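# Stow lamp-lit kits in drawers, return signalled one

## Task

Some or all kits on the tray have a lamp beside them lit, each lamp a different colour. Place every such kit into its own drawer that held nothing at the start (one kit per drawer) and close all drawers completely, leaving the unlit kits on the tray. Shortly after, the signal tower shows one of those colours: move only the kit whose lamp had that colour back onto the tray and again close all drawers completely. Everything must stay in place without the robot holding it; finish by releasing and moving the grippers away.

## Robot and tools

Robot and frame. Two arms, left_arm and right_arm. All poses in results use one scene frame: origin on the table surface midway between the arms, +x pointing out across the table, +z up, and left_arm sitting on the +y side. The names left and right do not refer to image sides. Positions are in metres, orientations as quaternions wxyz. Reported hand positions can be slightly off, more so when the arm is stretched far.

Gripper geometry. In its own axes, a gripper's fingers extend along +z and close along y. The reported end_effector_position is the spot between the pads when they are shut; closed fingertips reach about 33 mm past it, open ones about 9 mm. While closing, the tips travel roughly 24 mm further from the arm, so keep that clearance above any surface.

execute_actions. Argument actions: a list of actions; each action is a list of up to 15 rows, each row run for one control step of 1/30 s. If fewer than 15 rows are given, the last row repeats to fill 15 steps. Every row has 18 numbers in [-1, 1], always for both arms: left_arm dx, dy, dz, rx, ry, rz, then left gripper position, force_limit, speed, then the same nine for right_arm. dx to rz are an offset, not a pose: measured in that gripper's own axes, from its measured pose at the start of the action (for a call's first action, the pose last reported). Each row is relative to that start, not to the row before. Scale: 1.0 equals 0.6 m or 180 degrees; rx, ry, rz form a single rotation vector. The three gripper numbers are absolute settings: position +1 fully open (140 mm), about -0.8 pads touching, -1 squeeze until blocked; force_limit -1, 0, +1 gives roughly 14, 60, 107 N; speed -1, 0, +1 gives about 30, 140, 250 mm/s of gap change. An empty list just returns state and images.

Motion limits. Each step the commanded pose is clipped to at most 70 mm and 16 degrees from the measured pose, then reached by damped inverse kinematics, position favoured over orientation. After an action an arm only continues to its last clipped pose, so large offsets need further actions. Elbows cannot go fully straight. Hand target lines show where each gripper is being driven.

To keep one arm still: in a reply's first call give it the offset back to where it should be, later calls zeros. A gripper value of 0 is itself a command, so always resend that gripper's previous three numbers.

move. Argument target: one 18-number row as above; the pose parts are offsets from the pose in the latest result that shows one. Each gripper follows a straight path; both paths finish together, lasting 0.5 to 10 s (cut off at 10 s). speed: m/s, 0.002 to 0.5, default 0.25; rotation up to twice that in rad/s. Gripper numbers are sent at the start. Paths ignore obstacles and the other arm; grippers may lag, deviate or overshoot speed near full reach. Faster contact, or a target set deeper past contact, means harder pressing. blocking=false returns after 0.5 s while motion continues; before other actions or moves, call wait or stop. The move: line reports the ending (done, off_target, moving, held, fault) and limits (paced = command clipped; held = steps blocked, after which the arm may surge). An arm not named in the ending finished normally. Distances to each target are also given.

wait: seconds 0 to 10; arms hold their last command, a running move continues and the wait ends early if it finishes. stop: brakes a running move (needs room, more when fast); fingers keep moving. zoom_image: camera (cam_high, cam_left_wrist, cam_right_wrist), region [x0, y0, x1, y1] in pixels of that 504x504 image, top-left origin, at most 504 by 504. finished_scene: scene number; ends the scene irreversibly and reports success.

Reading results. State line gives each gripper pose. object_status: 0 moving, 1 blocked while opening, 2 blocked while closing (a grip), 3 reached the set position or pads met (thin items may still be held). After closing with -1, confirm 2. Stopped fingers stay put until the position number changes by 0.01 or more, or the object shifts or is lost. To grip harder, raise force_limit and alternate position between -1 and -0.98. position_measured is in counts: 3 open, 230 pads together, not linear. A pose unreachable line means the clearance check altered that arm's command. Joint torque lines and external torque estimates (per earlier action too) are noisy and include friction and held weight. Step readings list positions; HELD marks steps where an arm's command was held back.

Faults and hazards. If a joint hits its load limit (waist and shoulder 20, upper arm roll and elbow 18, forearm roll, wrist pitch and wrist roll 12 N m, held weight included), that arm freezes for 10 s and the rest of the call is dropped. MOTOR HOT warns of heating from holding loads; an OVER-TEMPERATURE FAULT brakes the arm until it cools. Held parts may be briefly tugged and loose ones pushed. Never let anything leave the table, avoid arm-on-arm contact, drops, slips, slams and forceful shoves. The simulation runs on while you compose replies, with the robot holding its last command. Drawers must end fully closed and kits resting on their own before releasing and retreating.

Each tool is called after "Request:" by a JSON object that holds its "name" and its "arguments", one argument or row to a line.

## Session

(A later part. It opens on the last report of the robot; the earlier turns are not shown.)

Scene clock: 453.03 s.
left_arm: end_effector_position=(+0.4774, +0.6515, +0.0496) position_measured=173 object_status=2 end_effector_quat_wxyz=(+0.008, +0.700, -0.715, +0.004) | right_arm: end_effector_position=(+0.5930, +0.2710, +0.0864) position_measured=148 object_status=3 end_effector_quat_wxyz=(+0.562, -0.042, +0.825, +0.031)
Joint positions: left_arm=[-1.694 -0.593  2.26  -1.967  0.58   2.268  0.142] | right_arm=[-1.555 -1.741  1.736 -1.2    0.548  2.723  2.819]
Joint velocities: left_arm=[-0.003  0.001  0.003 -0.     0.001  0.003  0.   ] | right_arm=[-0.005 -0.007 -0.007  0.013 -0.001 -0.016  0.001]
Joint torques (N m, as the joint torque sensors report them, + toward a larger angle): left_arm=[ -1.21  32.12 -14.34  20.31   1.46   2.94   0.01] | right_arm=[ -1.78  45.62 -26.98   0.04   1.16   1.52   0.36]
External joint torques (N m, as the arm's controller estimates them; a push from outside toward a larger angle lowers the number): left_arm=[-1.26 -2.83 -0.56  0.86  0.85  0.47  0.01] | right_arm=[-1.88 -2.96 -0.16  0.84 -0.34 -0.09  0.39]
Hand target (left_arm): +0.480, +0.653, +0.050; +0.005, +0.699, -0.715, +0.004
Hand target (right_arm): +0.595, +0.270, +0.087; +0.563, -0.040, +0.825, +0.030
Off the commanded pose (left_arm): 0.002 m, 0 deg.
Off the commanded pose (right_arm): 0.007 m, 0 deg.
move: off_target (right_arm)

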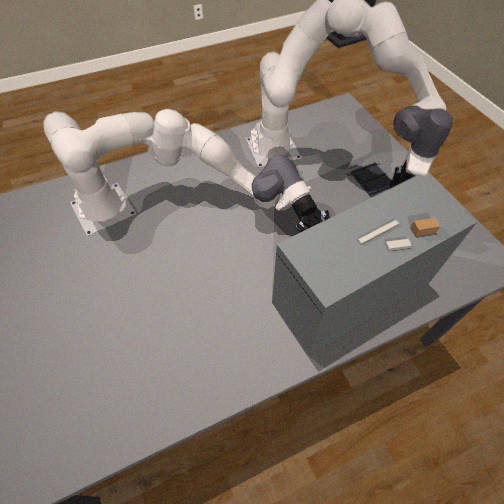

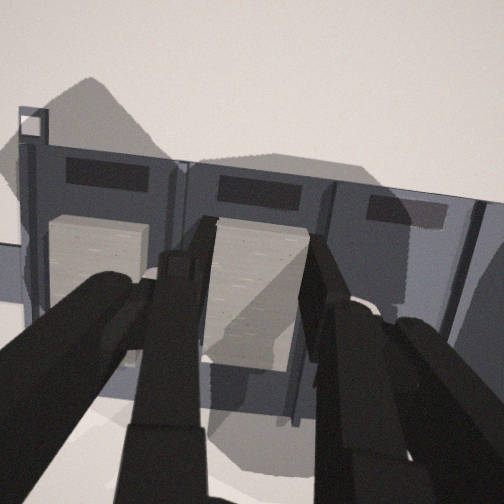

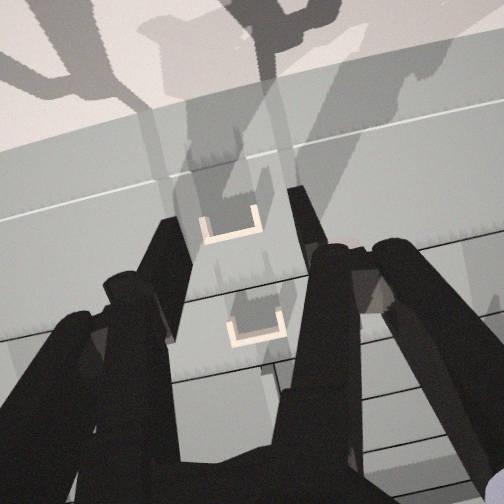

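Request:
{"name": "move", "arguments": {
  "target": [0,0,0.012,0,0,0,-1,0,-0.6,-0.008,-0.006,0.028,0,0,0,-0.15,0,0],
  "speed": 0.02
}}

Scene clock: 455.13 s.
left_arm: end_effector_position=(+0.4791, +0.6522, +0.0482) position_measured=173 object_status=2 end_effector_quat_wxyz=(+0.006, +0.699, -0.715, +0.004) | right_arm: end_effector_position=(+0.6036, +0.2735, +0.0861) position_measured=148 object_status=3 end_effector_quat_wxyz=(+0.561, -0.042, +0.826, +0.031)
Joint positions: left_arm=[-1.7   -0.595  2.267 -1.966  0.584  2.275  0.14 ] | right_arm=[-1.599 -1.745  1.726 -1.144  0.548  2.709  2.819]
Joint velocities: left_arm=[-0.002  0.     0.004  0.001 -0.001  0.004 -0.002] | right_arm=[-0.003 -0.004 -0.005  0.008 -0.    -0.012  0.002]
Joint torques (N m, as the joint torque sensors report them, + toward a larger angle): left_arm=[ -2.35  27.49 -11.57  17.36   1.86   3.16   0.01] | right_arm=[ -8.22  45.56 -25.25  -0.04   1.27   3.35   0.13]
External joint torques (N m, as the arm's controller estimates them; a push from outside toward a larger angle lowers the number): left_arm=[-2.46 -7.52  2.09 -2.04  1.26  0.68  0.01] | right_arm=[-8.11 -4.02  0.72  0.82 -0.19  1.75  0.15]
Hand target (left_arm): +0.477, +0.651, +0.042; +0.008, +0.699, -0.715, +0.004
Hand target (right_arm): +0.611, +0.269, +0.085; +0.563, -0.042, +0.825, +0.031
Off the commanded pose (left_arm): 0.006 m, 0 deg.
Off the commanded pose (right_arm): 0.008 m, 0 deg.
move: off_target (left_arm, right_arm)

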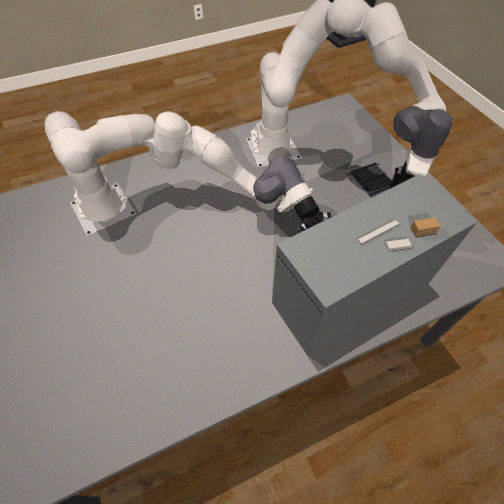

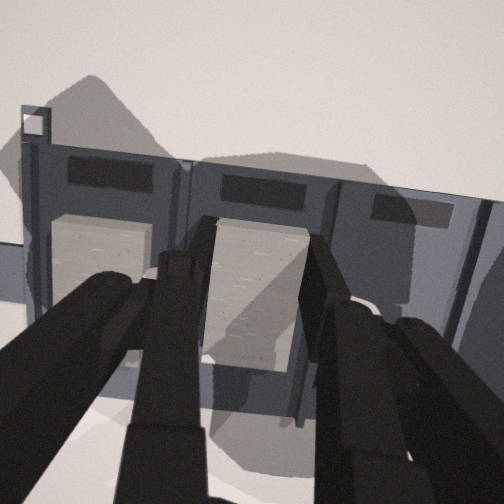

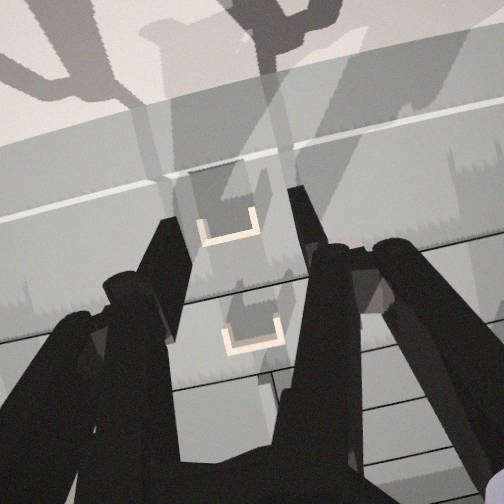

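Request:
{"name": "move", "arguments": {
  "target": [0,0,-0.002,0,0,0,-0.25,0,-0.3,0.01,0,-0.03,0,0,0,-0.15,0,0],
  "speed": 0.05
}}

Request:
{"name": "move", "arguments": {
  "target": [0,0,-0.12,0,0,0,-0.25,0,-0.3,0.04,0,-0.12,0,0,0,-0.15,0,0],
  "speed": 0.1
}}

Request:
{"name": "move", "arguments": {
  "target": [0.05,0.25,-0.2,0,0,0,-0.25,0,-0.3,-0.075,-0.56,-0.275,0,0,0,-0.15,0,0],
  "speed": 0.3
}}

Scene clock: 458.23 s.
left_arm: end_effector_position=(+0.4794, +0.6522, +0.0484) position_measured=160 object_status=3 end_effector_quat_wxyz=(+0.005, +0.699, -0.715, +0.004) | right_arm: end_effector_position=(+0.5848, +0.2712, +0.0869) position_measured=148 object_status=3 end_effector_quat_wxyz=(+0.561, -0.040, +0.826, +0.031)
Joint positions: left_arm=[-1.701 -0.594  2.267 -1.966  0.584  2.276  0.14 ] | right_arm=[-1.529 -1.734  1.743 -1.228  0.55   2.723  2.818]
Joint velocities: left_arm=[-0.     0.     0.001  0.001  0.001  0.     0.   ] | right_arm=[-0.001  0.004  0.004 -0.016 -0.     0.008  0.002]
Joint torques (N m, as the joint torque sensors report them, + toward a larger angle): left_arm=[  1.62  33.48 -15.76  19.15  -0.02   2.06   0.1 ] | right_arm=[  0.16  47.85 -24.03  -3.08   1.58   1.76  -0.25]
External joint torques (N m, as the arm's controller estimates them; a push from outside toward a larger angle lowers the number): left_arm=[ 1.53 -1.5  -2.11 -0.21 -0.62 -0.41  0.1 ] | right_arm=[ 0.23 -0.12  3.17 -2.34  0.1   0.13 -0.23]
Hand target (left_arm): +0.479, +0.652, +0.049; +0.006, +0.699, -0.715, +0.004
Hand target (right_arm): +0.584, +0.271, +0.086; +0.560, -0.042, +0.827, +0.031
Off the commanded pose (left_arm): 0.001 m, 0 deg.
Off the commanded pose (right_arm): 0.000 m, 0 deg.
move: done

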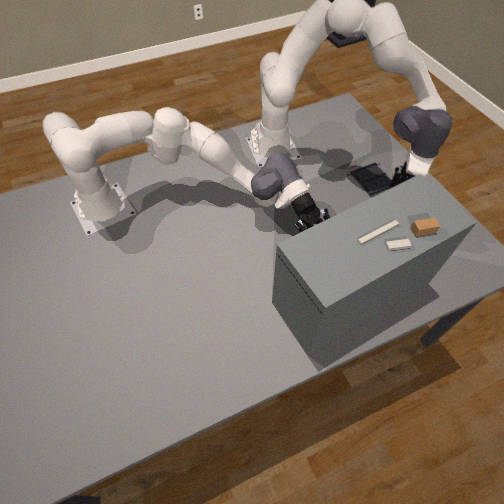

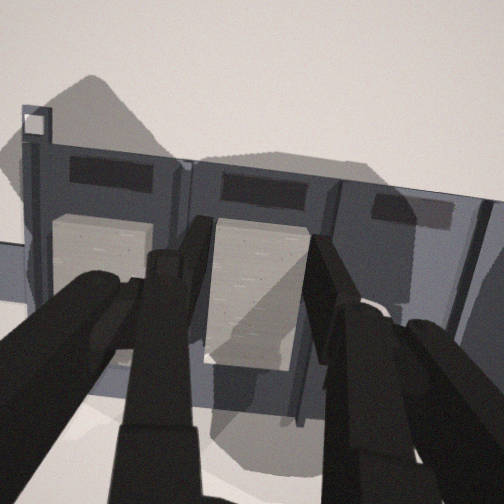

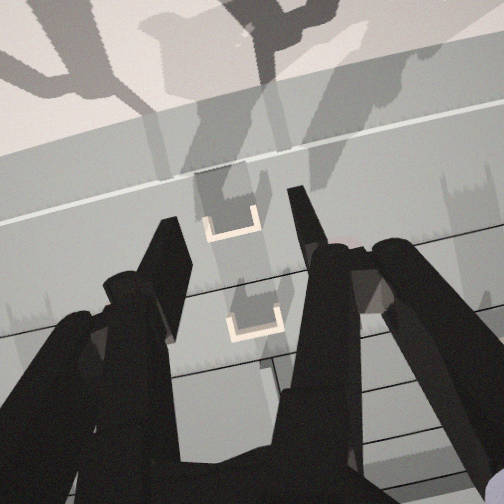

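Scene clock: 459.50 s.
left_arm: end_effector_position=(+0.4794, +0.6542, +0.1197) position_measured=160 object_status=3 end_effector_quat_wxyz=(+0.004, +0.701, -0.713, +0.002) | right_arm: end_effector_position=(+0.5089, +0.2621, +0.0895) position_measured=148 object_status=3 end_effector_quat_wxyz=(+0.561, -0.039, +0.827, +0.031)
Joint positions: left_arm=[-1.61  -0.49   2.147 -1.935  0.485  2.154  0.195] | right_arm=[-1.284 -1.701  1.785 -1.488  0.565  2.74   2.816]
Joint velocities: left_arm=[ 0.003  0.001 -0.005  0.002 -0.001 -0.012  0.012] | right_arm=[ 0.001  0.001  0.001 -0.001 -0.001  0.001 -0.001]
Joint torques (N m, as the joint torque sensors report them, + toward a larger angle): left_arm=[  1.26  28.82 -14.27  21.9   -0.34   2.05   0.3 ] | right_arm=[ -0.09  42.81 -26.86  -3.55   1.68   1.73  -0.1 ]
External joint torques (N m, as the arm's controller estimates them; a push from outside toward a larger angle lowers the number): left_arm=[ 1.3  -2.22 -1.62  0.71 -1.   -0.44  0.3 ] | right_arm=[-0.09  0.26  3.38 -2.46  0.15  0.1  -0.08]
Hand target (left_arm): +0.479, +0.654, +0.120; +0.006, +0.699, -0.715, +0.003
Hand target (right_arm): +0.509, +0.262, +0.089; +0.560, -0.040, +0.827, +0.031
Off the commanded pose (left_arm): 0.001 m, 0 deg.
Off the commanded pose (right_arm): 0.002 m, 0 deg.
move: done

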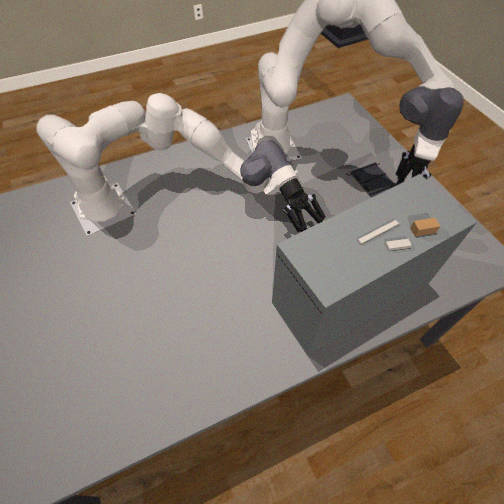

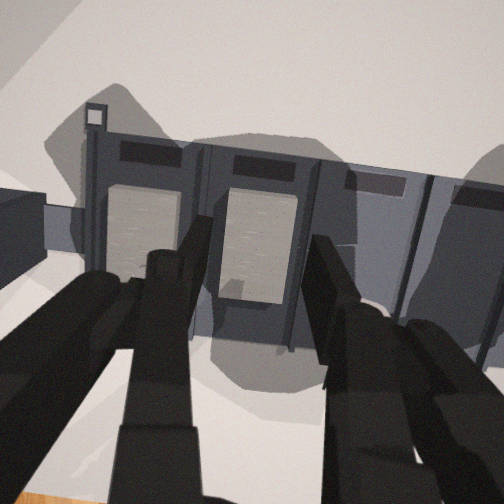

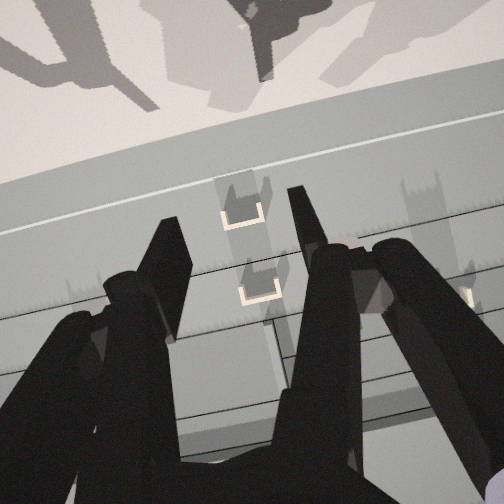

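Scene clock: 461.80 s.
left_arm: end_effector_position=(+0.3267, +0.6254, +0.2380) position_measured=160 object_status=3 end_effector_quat_wxyz=(+0.012, +0.702, -0.712, -0.004) | right_arm: end_effector_position=(+0.4094, -0.0917, +0.1815) position_measured=148 object_status=3 end_effector_quat_wxyz=(+0.556, -0.038, +0.830, +0.029)
Joint positions: left_arm=[-1.461  0.403  2.271 -2.282 -0.325  1.968  0.868] | right_arm=[-0.675 -1.066  1.836 -2.876  0.558  3.472  2.553]
Joint velocities: left_arm=[-0.003 -0.001  0.005  0.     0.001  0.003  0.03 ] | right_arm=[-0.001 -0.    -0.    -0.001 -0.004  0.003 -0.   ]
Joint torques (N m, as the joint torque sensors report them, + toward a larger angle): left_arm=[-1.68  7.23  8.36 21.24  0.36  2.71  0.29] | right_arm=[  0.52  16.38 -19.59   0.38   1.63   2.49  -0.28]
External joint torques (N m, as the arm's controller estimates them; a push from outside toward a larger angle lowers the number): left_arm=[-1.8  -1.54 -0.32 -1.52 -0.38  0.32  0.29] | right_arm=[ 0.52  0.9  -0.64 -2.18 -1.07  0.32 -0.26]
Hand target (left_arm): +0.327, +0.625, +0.237; +0.012, +0.698, -0.716, -0.002
Hand target (right_arm): +0.409, -0.092, +0.182; +0.557, -0.042, +0.829, +0.027
Off the commanded pose (left_arm): 0.004 m, 1 deg.
Off the commanded pose (right_arm): 0.010 m, 1 deg.
move: off_target (left_arm, right_arm)

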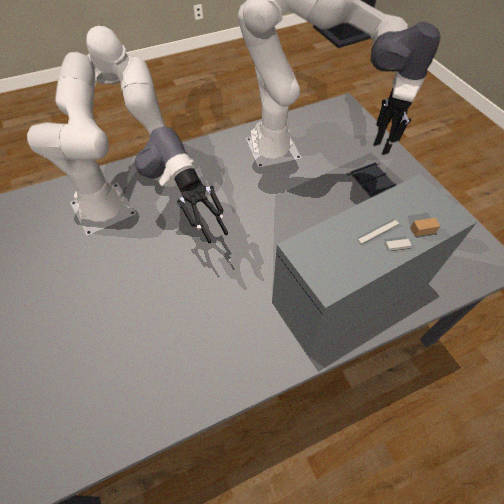

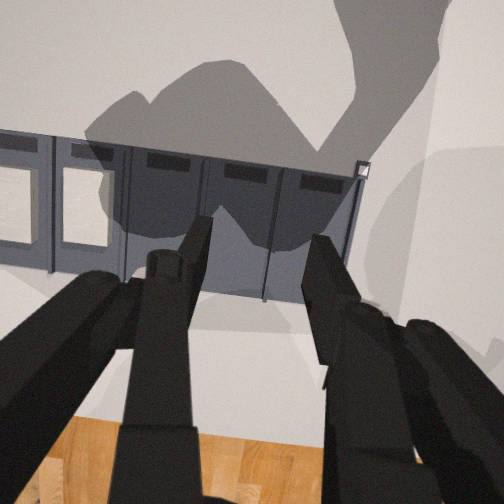

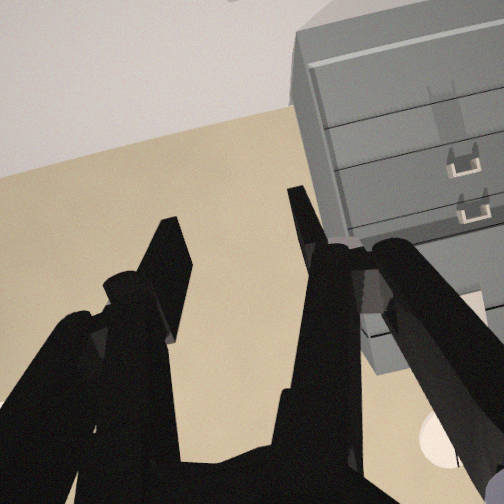

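Request:
{"name": "finished_scene", "arguments": {
  "scene": 2
}}

The scene is finished: the task was done.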